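# Swap the empty rack bin for the matching waiting bin

## Task

Find the one empty bin sitting in the three racks along the table and set it down so it rests entirely on the returns board, which is the unoccupied board at the +y end of the table. Then take, from the other board, the waiting bin whose label number equals the number on the strip above the bay just vacated, and seat it in that bay: flat on the shelf, behind the shelf's lip, open front facing outward. The second waiting bin must stay on its board. Any rack bin that gets pushed out of place must be returned to its own spot in its rack, flat and behind its shelf lip, or the task counts as failed. Everything must stay in place without the robot holding it; at the end release the gripper and move the arm away.

## Robot and tools

Robot: a single six-joint Doosan M1013 arm with a Robotiq 2F-140 two-finger gripper. The arm stands on a carriage that drives along a floor rail. There is only one arm, so every row drives that arm.

Scene frame: fixed to the table. Table top is z = 0, +z is up. The rail lies along y at x = 0; y = 0 is where the rail reading position_m is 0. The table's edge is at x = 0.31 m. The arm base sits at x = 0, y equal to position_m, z = 0.03 m, facing +x. Gripper frame: fingers point along its +z, and they close along its y. end_effector_position is the spot between the pads when shut; fingertips stick out about 33 mm past it when closed and 9 mm when fully open. Closing also pushes the tips roughly 24 mm farther from the arm, so keep that gap above any surface.

execute_actions takes {"actions": [...]}, run in sequence. Each action may hold "rows", "steps", "until" and "rail". An empty list only returns the current state and images.

rows: 1 to 15 rows, each used for one control step (1/30 s). A row is 9 numbers, all in [-1, 1]: dx, dy, dz, rx, ry, rz, position, force_limit, speed. The first six are an offset, not a pose: the gripper target relative to the gripper's measured pose when the action began (for a call's first action, the last pose a result reported), expressed along the gripper's own axes. Scale: 1.0 equals 0.6 m for dx, dy, dz and 180 degrees for rx, ry, rz, which form one rotation vector. Every row is measured from that same start, not from the previous row. Per step the command is clipped to 70 mm and 16 degrees from the measured pose. For smooth motion grow the offset gradually, e.g. 0.01 more per row (6 mm per step). The last three numbers are gripper commands, absolute: position +1 is fully open (140 mm), about -0.8 is where the pads touch, -1 closes until blocked; force_limit -1 is about 14 N, 0 about 60 N, +1 about 107 N (parts up to 40 mm wide); speed -1 is about 30 mm/s, 0 about 140, +1 about 250.

steps: 1 to 450, default 15, never fewer than the number of rows. After the rows run out the arm keeps heading to the last row's target and the gripper keeps that row's command, so allow enough steps for long moves, and if a move is cut short, send the remainder in a new action rather than trusting a hold.

until: stops the action at the first step where every condition holds (it does not halt motion). Form {"<device>": {"<field>": value}}; numbers need a comparison like [">=", 0.5], using =, !=, <, <=, >, >=. {"all": {"status": "ended"}} holds once nothing reads moving; {"any": {"status": "ended"}} holds once some motion begun during the action finishes.

rail: {"rail": {"position_m": p}} sends the carriage to absolute y = p, range -2 to 2 m; "speed_m_s" 0.01 to 1 m/s (starts at 1, persists); {"rail": {"stop": true}} alone halts it. Rows never move the carriage; while it drives, the row target travels with it. Then wait with {"steps": n, "until": {"rail": {"position_status": ["!=", "moving"]}}}. It accelerates and brakes at 2 m/s2 and counts as arrived within 1.4 mm. Let it arrive before reaching for scene points or ending. Any out-of-range value or unknown name rejects the whole call.

Results: gripper position (m) and quaternion wxyz, velocities, in the scene frame (the printed position may be off, more so at long reach). Joint positions and velocities: rail, waist, shoulder, elbow, forearm roll, wrist pitch, wrist roll. Joint torques in the same order without the rail; they shift with loads or contacts. "Hand target" is where the controller is driving. "pose unreachable" means the clearance check altered or blocked the target; not a fault, the call continues. object_status: 0 moving, 1 blocked while opening, 2 blocked while closing (a grip), 3 reached the command or pads met. position_measured is in counts: 3 open, 230 pads touching. To squeeze harder while at 2, raise force_limit and switch position between -1 and -0.98. Rail fields: position_m, position_status (moving, done, contact_stop, time_out, stopped, stopped_with_arm) and position_answer (taken, not_taken; resend if not_taken). After contact_stop or time_out, look and clear the obstruction, then resend; after stopped_with_arm, send rows the arm can follow first.

Avoid: a joint torque at its load limit (waist 299, shoulder 299, elbow 140, wrist joints 39.6 N m, held weight included) or an outside force of 144 N halts the arm for 10 s and drops the rest of the call. Long holding of loads heats motors (MOTOR HOT warning, then OVER-TEMPERATURE FAULT brakes). Do not knock or place anything off the table; avoid drops, slips, slams and hard shoves. Something may briefly tug a held bin or push loose items. While you think, the robot holds its last command and the rail keeps going.

zoom_image: "camera" (cam_bench_left, cam_bench_right, cam_high, cam_low, cam_wrist, each 672x504) and "region" [x0, y0, x1, y1] in pixels from the top-left, at most 504 by 504. read_manual: only licence texts, no motion. finished_scene: "scene", the current scene's integer number; call it once the goal holds with the gripper released and clear.

Each tool is called in YAML: its name, and indented under it one key for each argument.

## Session

execute_actions:
  actions: []

Scene clock: 0.00 s.
end_effector_position=(+0.7454, +1.0056, +0.1535) position_measured=3 object_status=3 end_effector_quat_wxyz=(-0.168, +0.526, +0.823, +0.134) end_effector_velocity=(+0.000, +0.000, +0.000) end_effector_angular_velocity=(+0.000, +0.000, +0.000)
Joint positions: [ 0.746  0.116  0.519  1.546  0.455  1.209 -0.508]
Joint velocities: [0. 0. 0. 0. 0. 0. 0.]
Joint torques (N m, as the joint torque sensors report them, + toward a larger angle): no reading
Hand target: +0.745, +1.006, +0.153; -0.168, +0.526, +0.823, +0.134
rail: position_m=0.746 position_m_goal=0.746 speed_m_s=1.00 position_status=done position_answer=taken refusals=0

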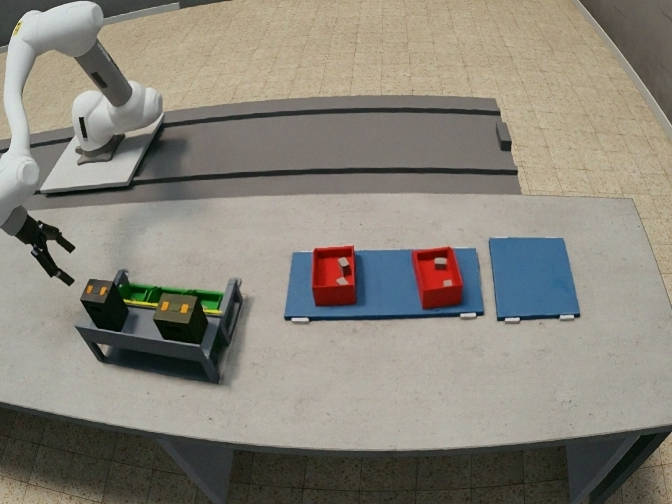

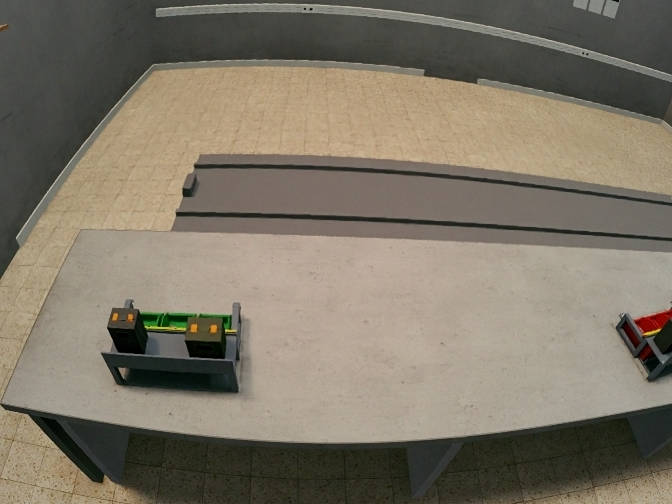

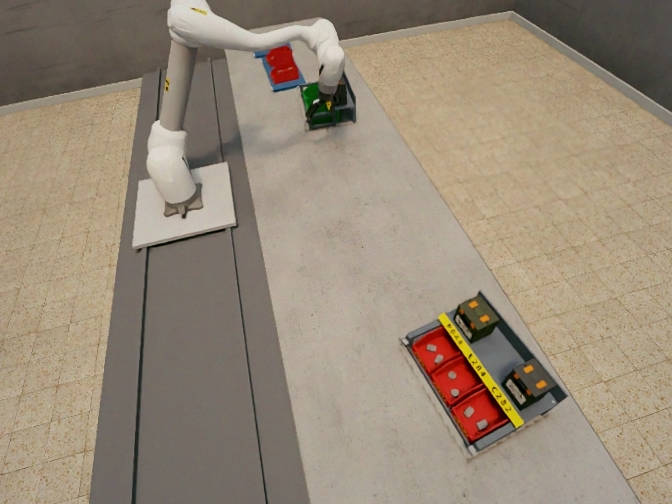

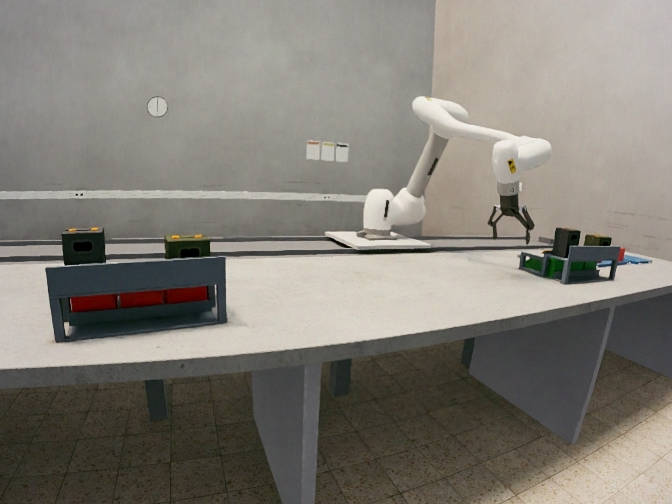

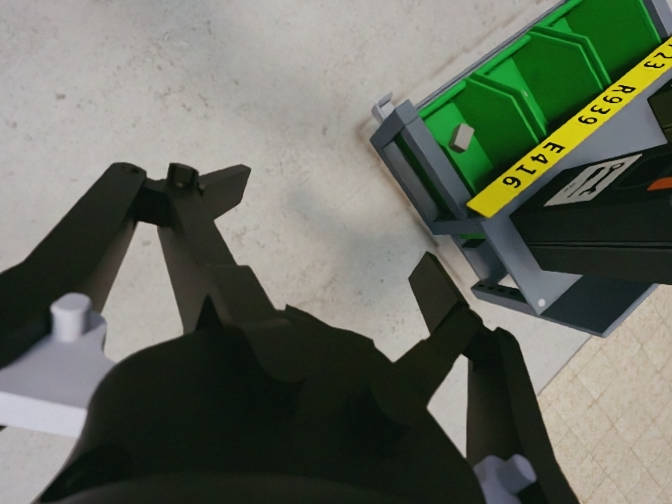

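execute_actions:
  actions:
    - {"rows":[[0.078,-0.315,-0.255,-0.0155,-0.1381,0.1358,-0.5,1,0]],"steps":22}
    - {"rail":{"position_m":1.05},"steps":60,"until":{"rail":{"position_status":["!=","moving"]}}}

Scene clock: 13.73 s.
end_effector_position=(+0.5759, +1.2101, +0.3042) position_measured=192 object_status=3 end_effector_quat_wxyz=(-0.000, +0.707, +0.707, +0.000) end_effector_velocity=(-0.000, +0.011, +0.000) end_effector_angular_velocity=(-0.000, +0.000, +0.000)
Joint positions: [1.051 0.212 0.1   1.766 0.001 1.276 0.213]
Joint velocities: [ 0.011 -0.    -0.    -0.     0.     0.    -0.   ]
Joint torques (N m, as the joint torque sensors report them, + toward a larger angle): [ -4.13 -55.7  -40.62   2.81  -0.24   0.08]
Hand target: +0.576, +1.210, +0.304; -0.000, +0.707, +0.707, +0.000
Off the commanded pose: 0.001 m, 0 deg.
rail: position_m=1.051 position_m_goal=1.050 speed_m_s=1.00 position_status=done position_answer=taken refusals=0

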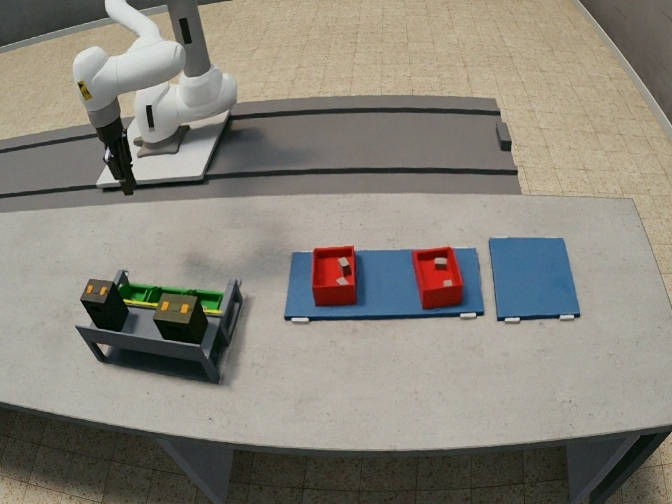

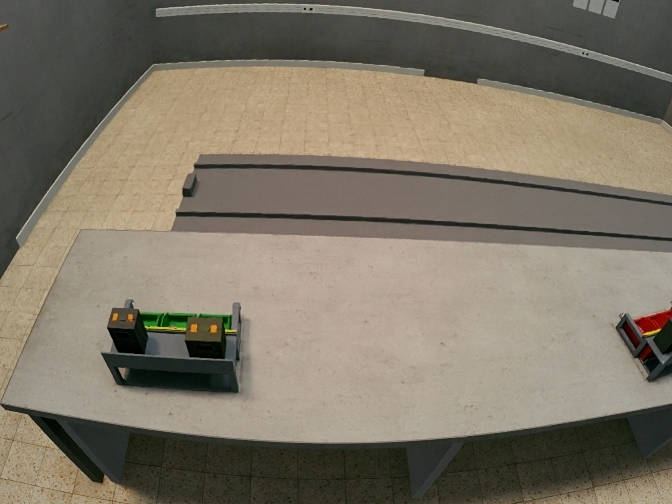

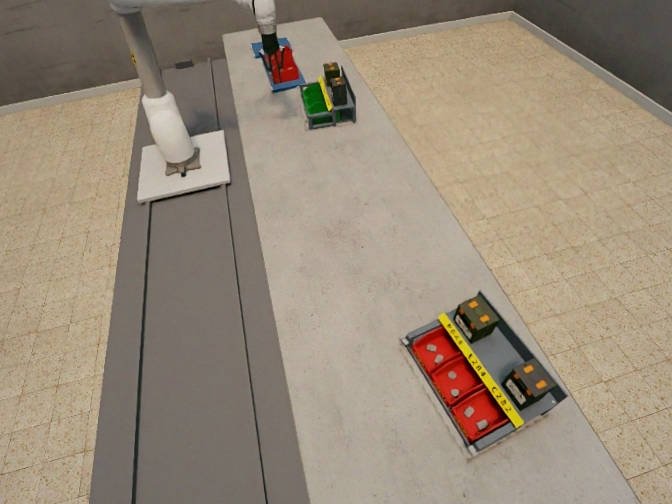

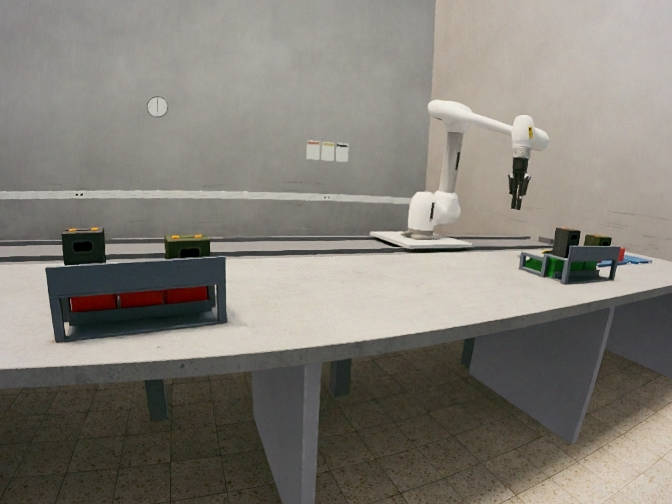

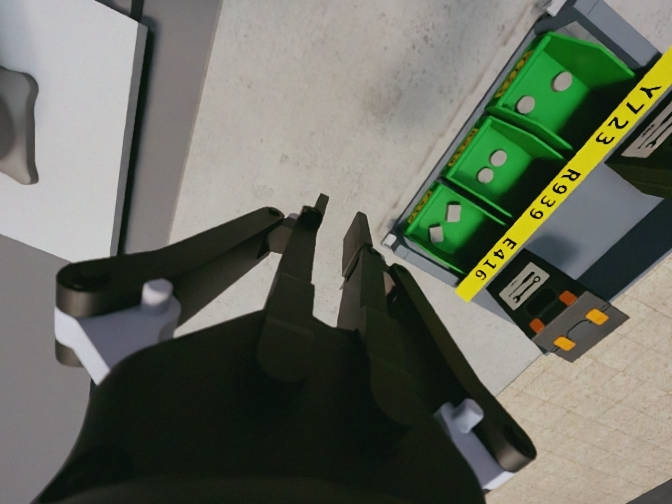

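execute_actions:
  actions:
    - {"rows":[[-0.45,0,0,0,0,0,-0.5,1,0]],"rail":{"position_m":-2.0},"steps":200,"until":{"rail":{"position_status":["!=","moving"]}}}

Scene clock: 21.20 s.
end_effector_position=(+0.5752, -2.1113, +0.3039) position_measured=192 object_status=3 end_effector_quat_wxyz=(-0.000, +0.707, +0.707, -0.000) end_effector_velocity=(-0.000, -0.006, +0.000) end_effector_angular_velocity=(+0.000, +0.001, +0.000)
Joint positions: [-2.    -0.25   0.082  1.787 -0.     1.274 -0.249]
Joint velocities: [-0.006  0.     0.    -0.    -0.     0.001 -0.   ]
Joint torques (N m, as the joint torque sensors report them, + toward a larger angle): [ 15.53 -54.52 -40.01   3.89   0.05   0.01]
Hand target: +0.575, -2.111, +0.304; -0.000, +0.707, +0.707, -0.000
Off the commanded pose: 0.001 m, 0 deg.
rail: position_m=-2.000 position_m_goal=-2.000 speed_m_s=1.00 position_status=done position_answer=taken refusals=0

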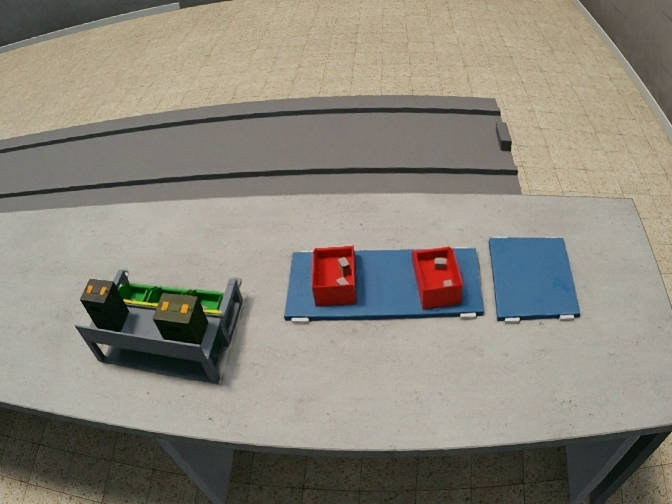

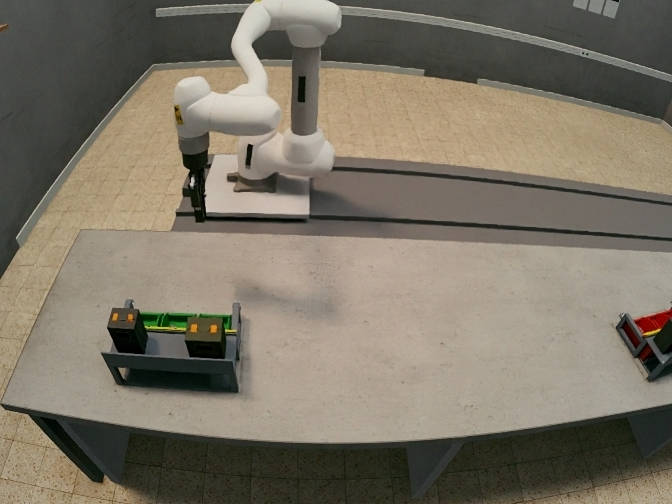

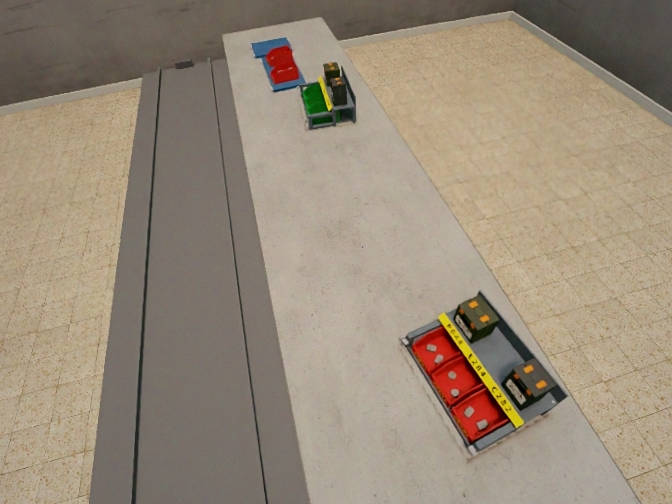

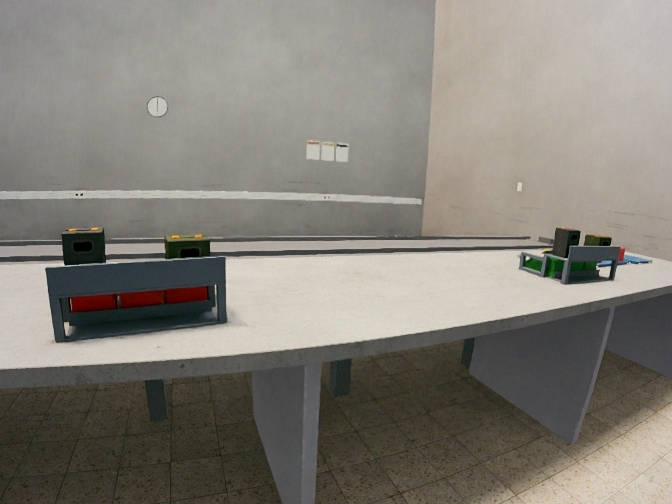

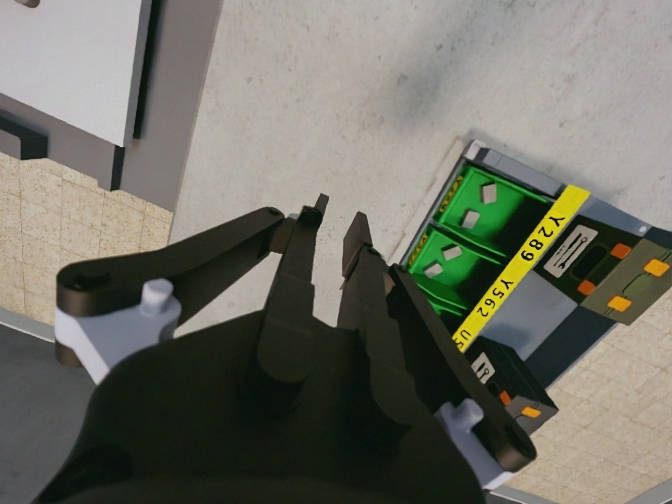

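execute_actions:
  actions:
    - {"rows":[[-0.33,0.17,0.2,0,0,0,-0.5,1,0]],"steps":25}

Scene clock: 26.93 s.
end_effector_position=(+0.6763, -2.3094, +0.1834) position_measured=192 object_status=3 end_effector_quat_wxyz=(-0.000, +0.707, +0.707, -0.000) end_effector_velocity=(+0.000, -0.000, -0.001) end_effector_angular_velocity=(+0.002, +0.003, +0.000)
Joint positions: [-2.    -0.475  0.394  1.619 -0.     1.129 -0.474]
Joint velocities: [ 0.    -0.     0.003 -0.002  0.     0.003 -0.   ]
Joint torques (N m, as the joint torque sensors report them, + toward a larger angle): [  2.68 -80.49 -39.9    3.11  -0.45   0.02]
Hand target: +0.676, -2.309, +0.183; -0.000, +0.707, +0.707, -0.000
Off the commanded pose: 0.001 m, 0 deg.
rail: position_m=-2.000 position_m_goal=-2.000 speed_m_s=1.00 position_status=done position_answer=taken refusals=0

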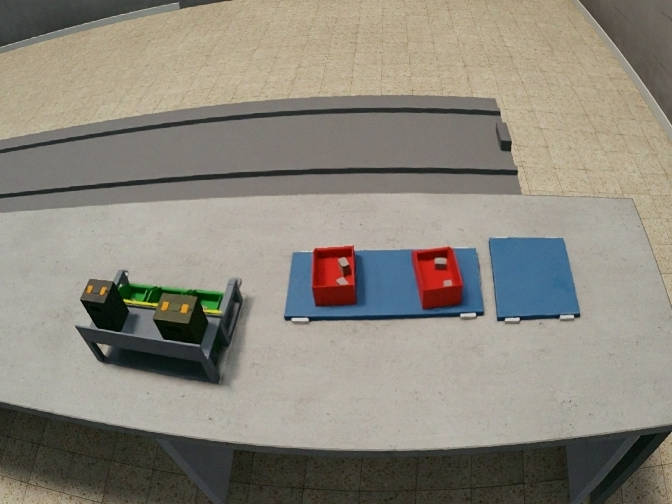

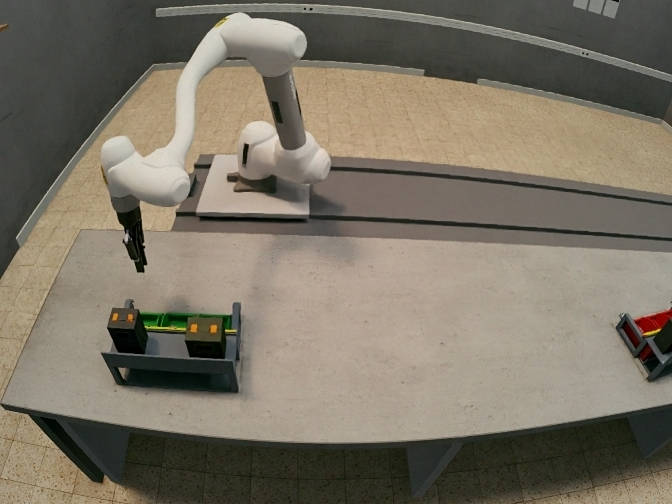

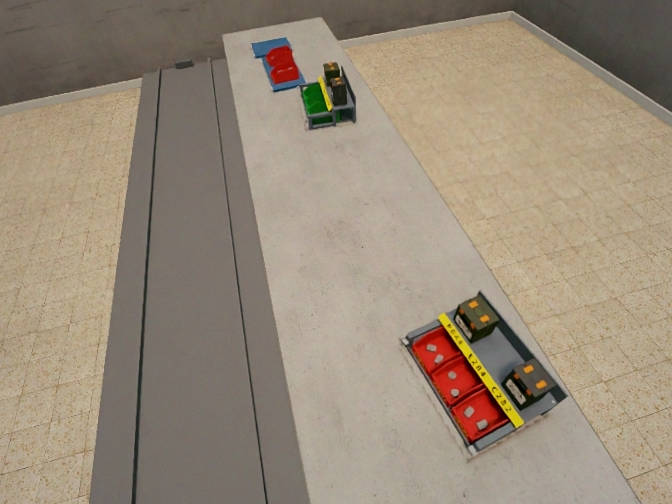

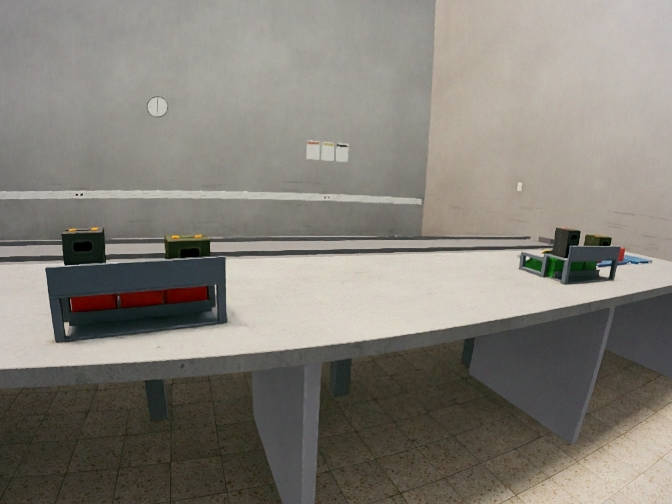

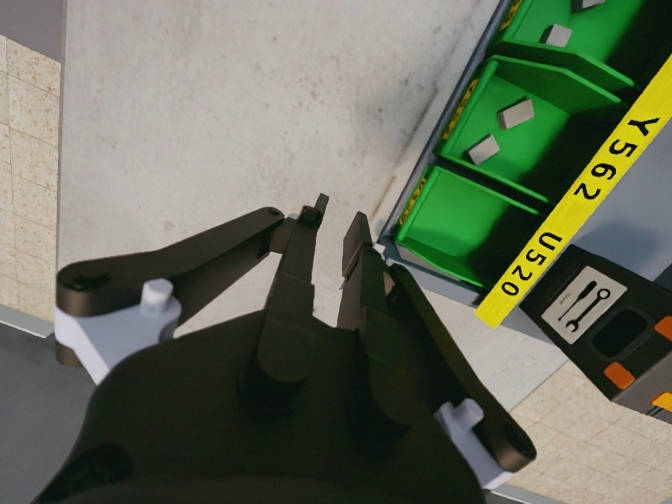

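execute_actions:
  actions:
    - {"rows":[[0.035,0.12,0.1,0,0,-0.014,-0.5,1,0]],"steps":18}

Scene clock: 37.20 s.
end_effector_position=(+0.7483, -2.2884, +0.1233) position_measured=192 object_status=3 end_effector_quat_wxyz=(-0.000, +0.692, +0.722, -0.000) end_effector_velocity=(-0.000, +0.000, -0.001) end_effector_angular_velocity=(+0.000, +0.002, +0.001)
Joint positions: [-2.    -0.411  0.521  1.542 -0.     1.078 -0.454]
Joint velocities: [ 0.     0.     0.001 -0.    -0.001  0.001  0.   ]
Joint torques (N m, as the joint torque sensors report them, + toward a larger angle): [  3.11 -88.64 -38.24   3.09  -0.26   0.04]
Hand target: +0.748, -2.288, +0.123; -0.000, +0.692, +0.722, -0.000
Off the commanded pose: 0.000 m, 0 deg.
rail: position_m=-2.000 position_m_goal=-2.000 speed_m_s=1.00 position_status=done position_answer=taken refusals=0

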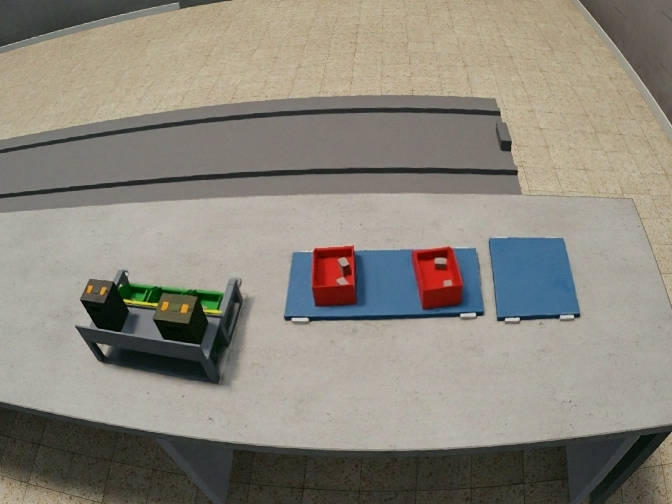

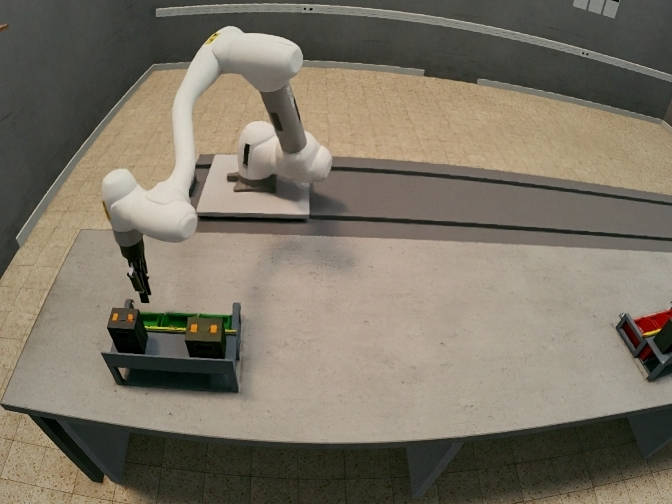

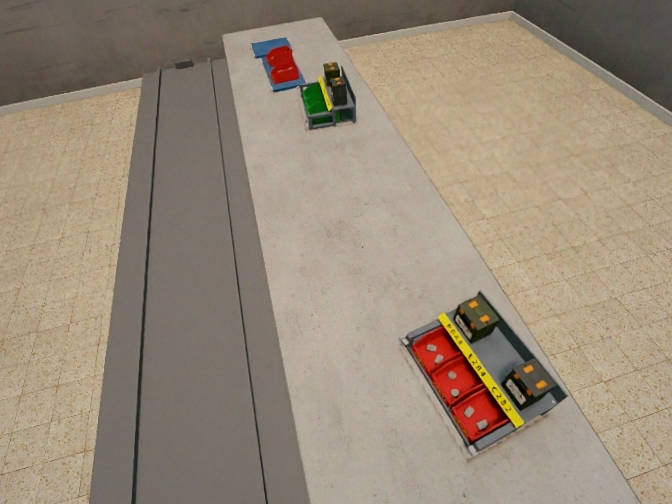

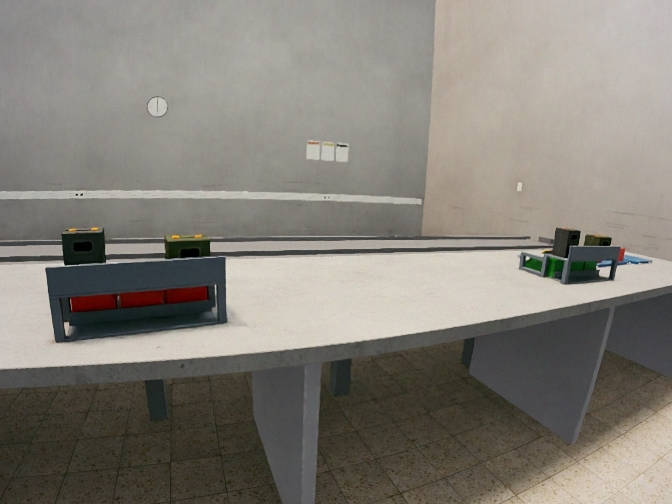

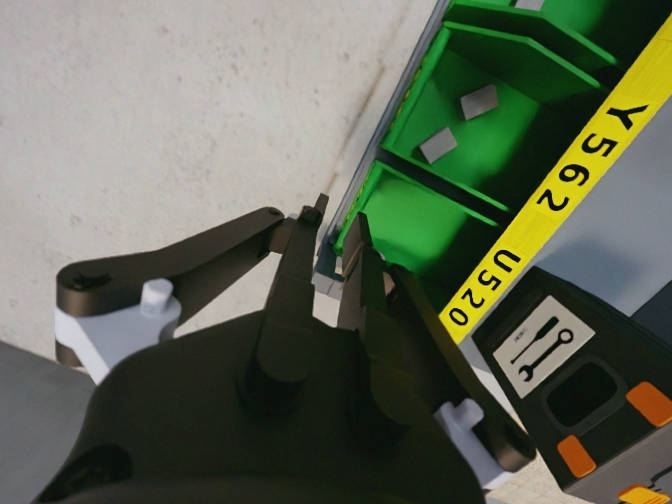

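execute_actions:
  actions:
    - {"rows":[[-0.01,0.028,0.038,0,0,0,-0.5,1,0]],"steps":12}

zoom_image:
  camera: "cam_wrist"
  region: [240, 60, 480, 300]

Scene clock: 41.27 s.
end_effector_position=(+0.7652, -2.2937, +0.1005) position_measured=192 object_status=3 end_effector_quat_wxyz=(-0.000, +0.692, +0.722, -0.000) end_effector_velocity=(+0.000, -0.000, -0.001) end_effector_angular_velocity=(+0.000, +0.000, -0.000)
Joint positions: [-2.    -0.408  0.564  1.518 -0.     1.06  -0.451]
Joint velocities: [ 0.     0.     0.001 -0.     0.    -0.     0.   ]
Joint torques (N m, as the joint torque sensors report them, + toward a larger angle): [  2.82 -93.39 -37.83   3.09  -0.38  -0.02]
Hand target: +0.765, -2.294, +0.100; -0.000, +0.692, +0.722, -0.000
Off the commanded pose: 0.000 m, 0 deg.
rail: position_m=-2.000 position_m_goal=-2.000 speed_m_s=1.00 position_status=done position_answer=taken refusals=0

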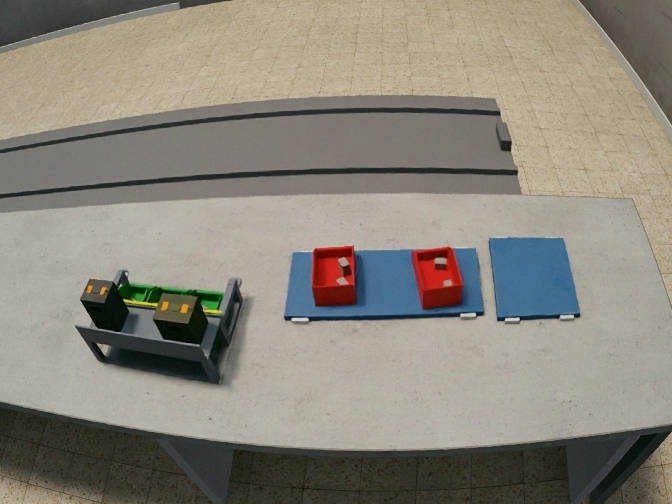

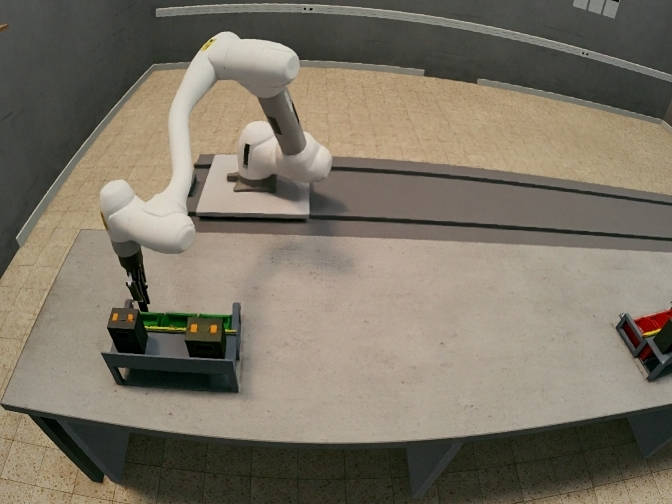

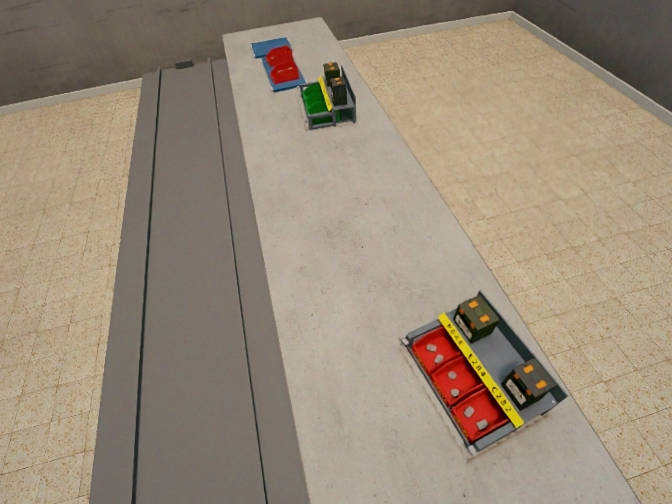

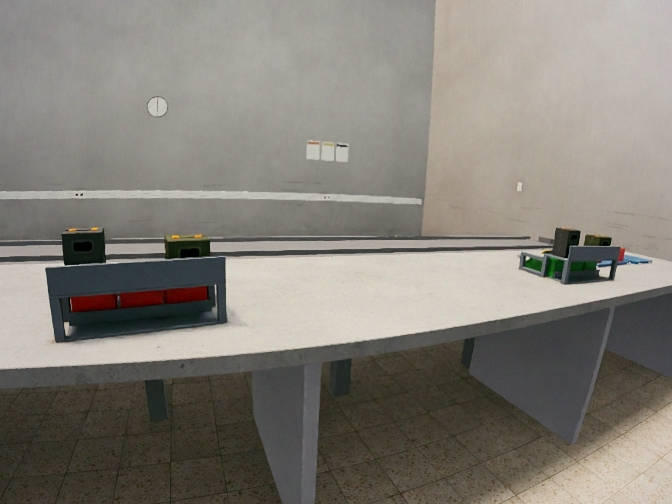

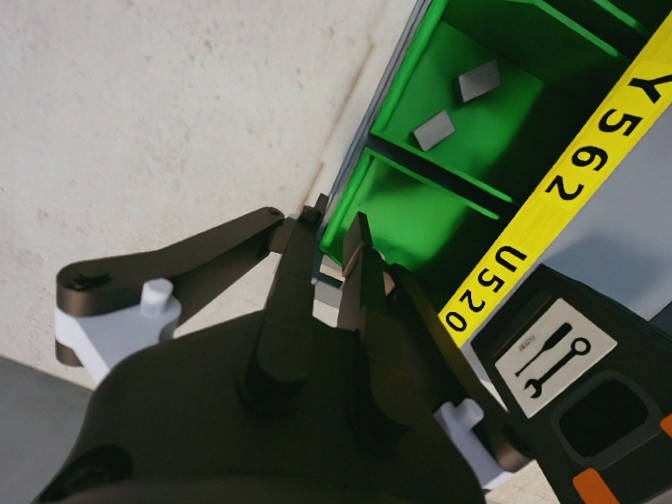

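Region (240, 60, 480, 300) of cam_wrist's 672x504 image, scaled by 2.100, with more detail than that image has.

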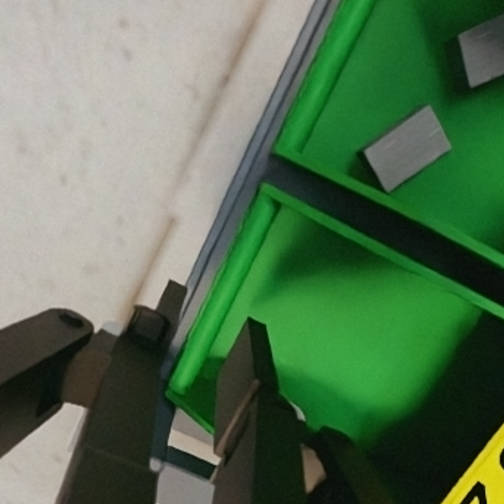

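execute_actions:
  actions:
    - {"rows":[[0,0.003,0.03,0,0,0,-0.5,1,0],[0,0.003,0.064,0,0,0,-0.5,1,0]],"steps":12}
    - {"rows":[[0,0,0,0,0,0,-1,1,0]],"steps":12}
    - {"rows":[[0,0.002,-0.008,0.009,0,0,-1,1,0],[0,0.004,-0.017,0.019,0,0,-1,1,0],[0,0.007,-0.025,0.028,0,0,-1,1,0],[0,0.009,-0.033,0.037,0,0,-1,1,0],[0,0.011,-0.042,0.046,0,0,-1,1,0],[0,0.013,-0.05,0.0556,0,0,-1,1,0]],"steps":15}

Scene clock: 47.93 s.
end_effector_position=(+0.7748, -2.2933, +0.0920) position_measured=225 object_status=2 end_effector_quat_wxyz=(-0.060, +0.689, +0.719, -0.063) end_effector_velocity=(+0.001, -0.000, +0.000) end_effector_angular_velocity=(+0.002, +0.007, -0.000)
Joint positions: [-2.    -0.375  0.664  1.374 -0.074  1.265 -0.39 ]
Joint velocities: [ 0.     0.     0.004 -0.008 -0.     0.01   0.   ]
Joint torques (N m, as the joint torque sensors report them, + toward a larger angle): [   2.64 -101.19  -39.59    3.      0.05    0.1 ]
Hand target: +0.775, -2.293, +0.092; -0.060, +0.689, +0.719, -0.063
Off the commanded pose: 0.000 m, 0 deg.
rail: position_m=-2.000 position_m_goal=-2.000 speed_m_s=1.00 position_status=done position_answer=taken refusals=0

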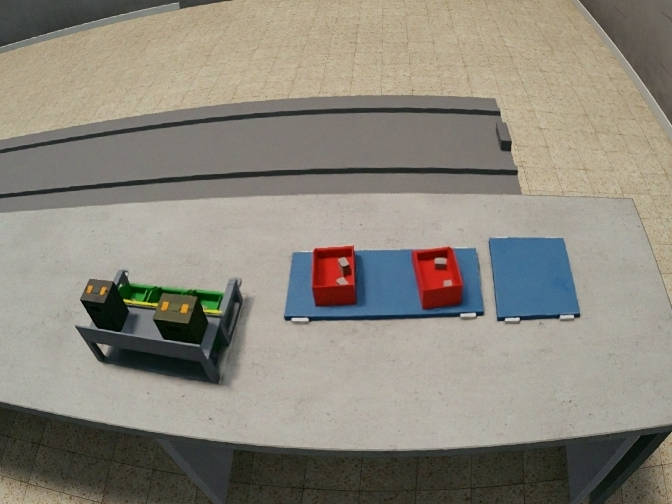

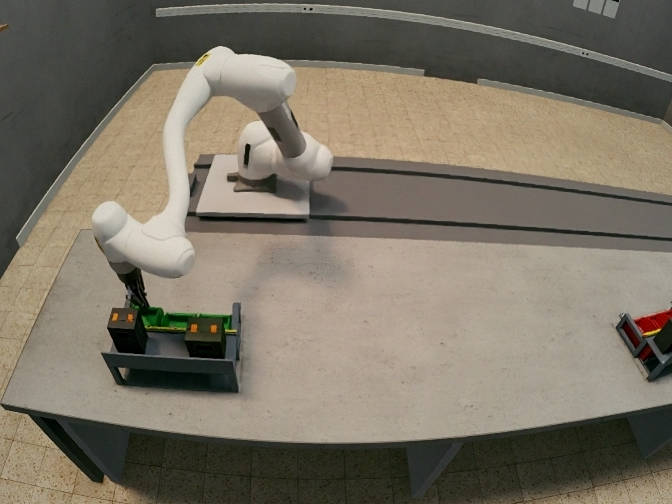

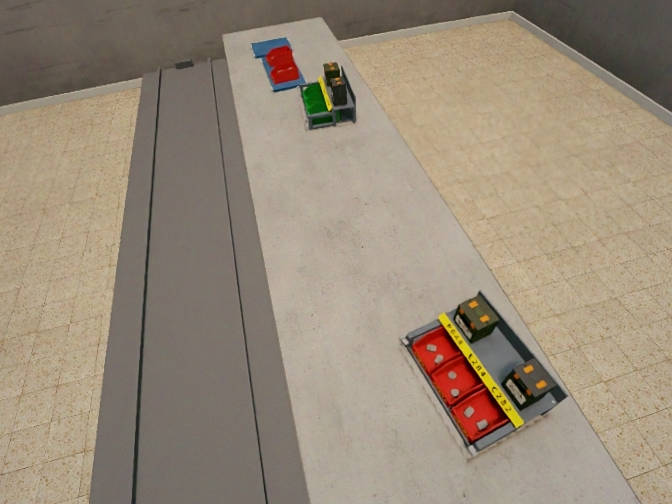

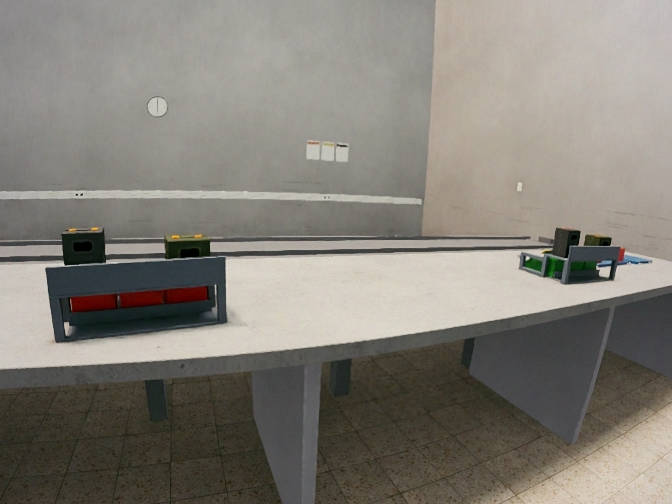

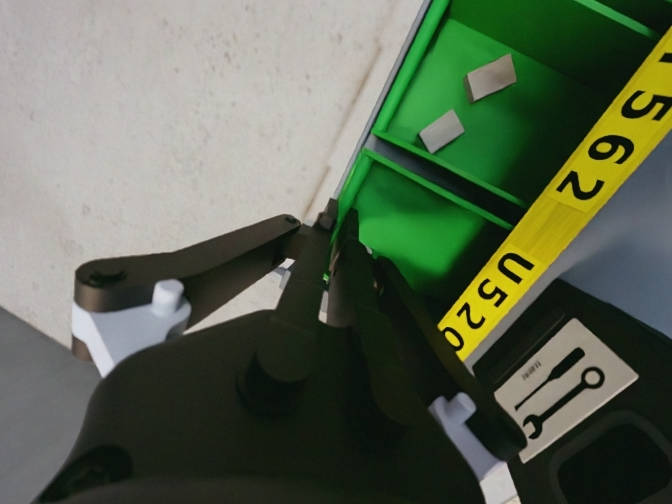

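execute_actions:
  actions:
    - {"rows":[[0,-0.01,0,0,0,0,-1,1,0],[0,-0.025,0,0,0,0,-1,1,0],[0,-0.04,0,0,0,0,-1,1,0],[0,-0.055,0,0,0,0,-1,1,0],[0,-0.07,0,0,0,0,-1,1,0],[0,-0.085,0,0,0,0,-1,1,0],[0,-0.1,0,0,0,0,-1,1,0],[0,-0.115,0,0,0,0,-1,1,0],[0,-0.13,0,0,0,0,-1,1,0],[0,-0.145,0,0,0,0,-1,1,0],[0,-0.16,0,0,0,0,-1,1,0],[0,-0.175,0,0,0,0,-1,1,0],[0,-0.19,0,0,0,0,-1,1,0],[0,-0.21,0,0,0,0,-1,1,0],[0,-0.225,0,0,0,0,-1,1,0]],"steps":22}

Scene clock: 55.73 s.
end_effector_position=(+0.6422, -2.2989, +0.1156) position_measured=225 object_status=2 end_effector_quat_wxyz=(-0.060, +0.689, +0.719, -0.063) end_effector_velocity=(-0.003, -0.000, +0.001) end_effector_angular_velocity=(-0.000, -0.002, +0.002)
Joint positions: [-2.    -0.446  0.473  1.647 -0.089  1.178 -0.449]
Joint velocities: [ 0.    -0.002 -0.006  0.007  0.    -0.003 -0.004]
Joint torques (N m, as the joint torque sensors report them, + toward a larger angle): [  3.79 -82.63 -37.78   2.81   0.08   0.08]
Hand target: +0.642, -2.299, +0.116; -0.060, +0.689, +0.719, -0.063
Off the commanded pose: 0.000 m, 0 deg.
rail: position_m=-2.000 position_m_goal=-2.000 speed_m_s=1.00 position_status=done position_answer=taken refusals=0

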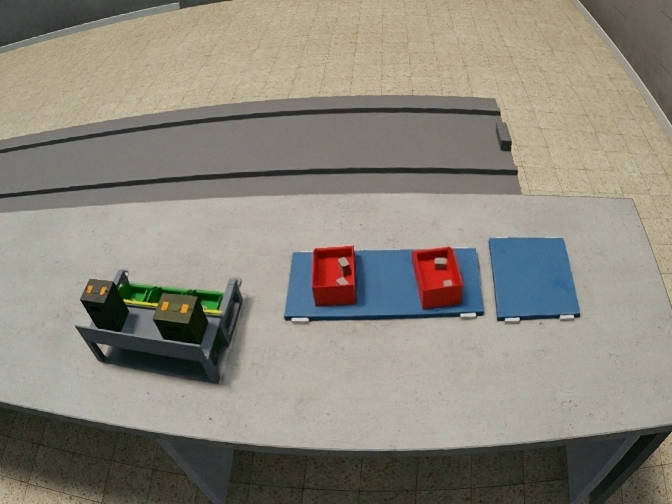

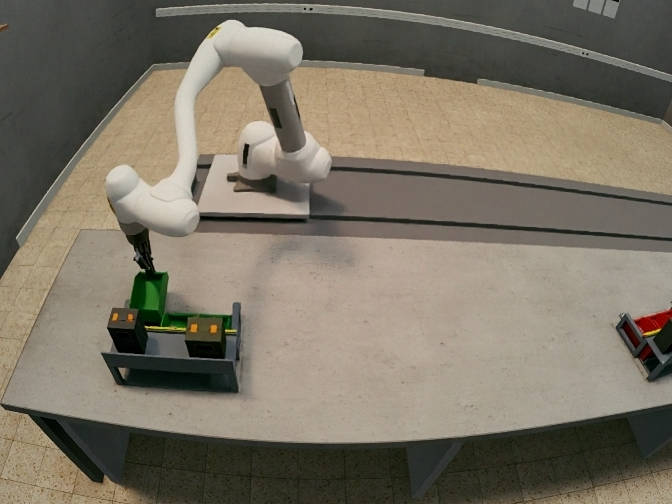

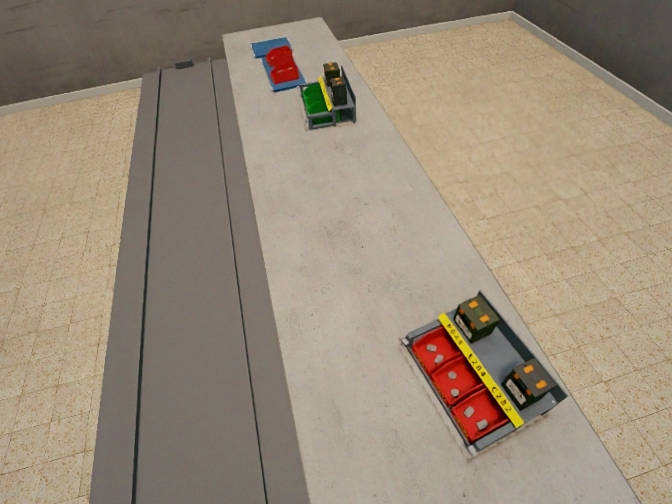

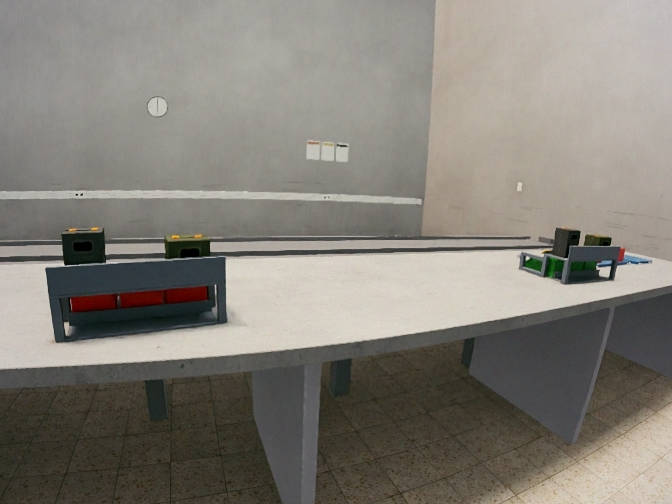

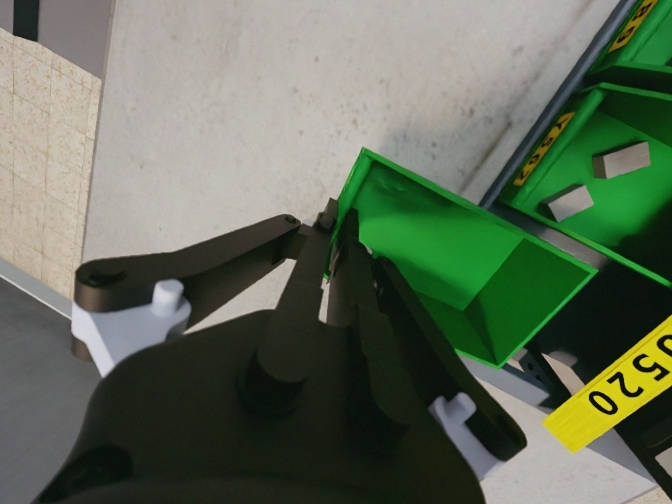

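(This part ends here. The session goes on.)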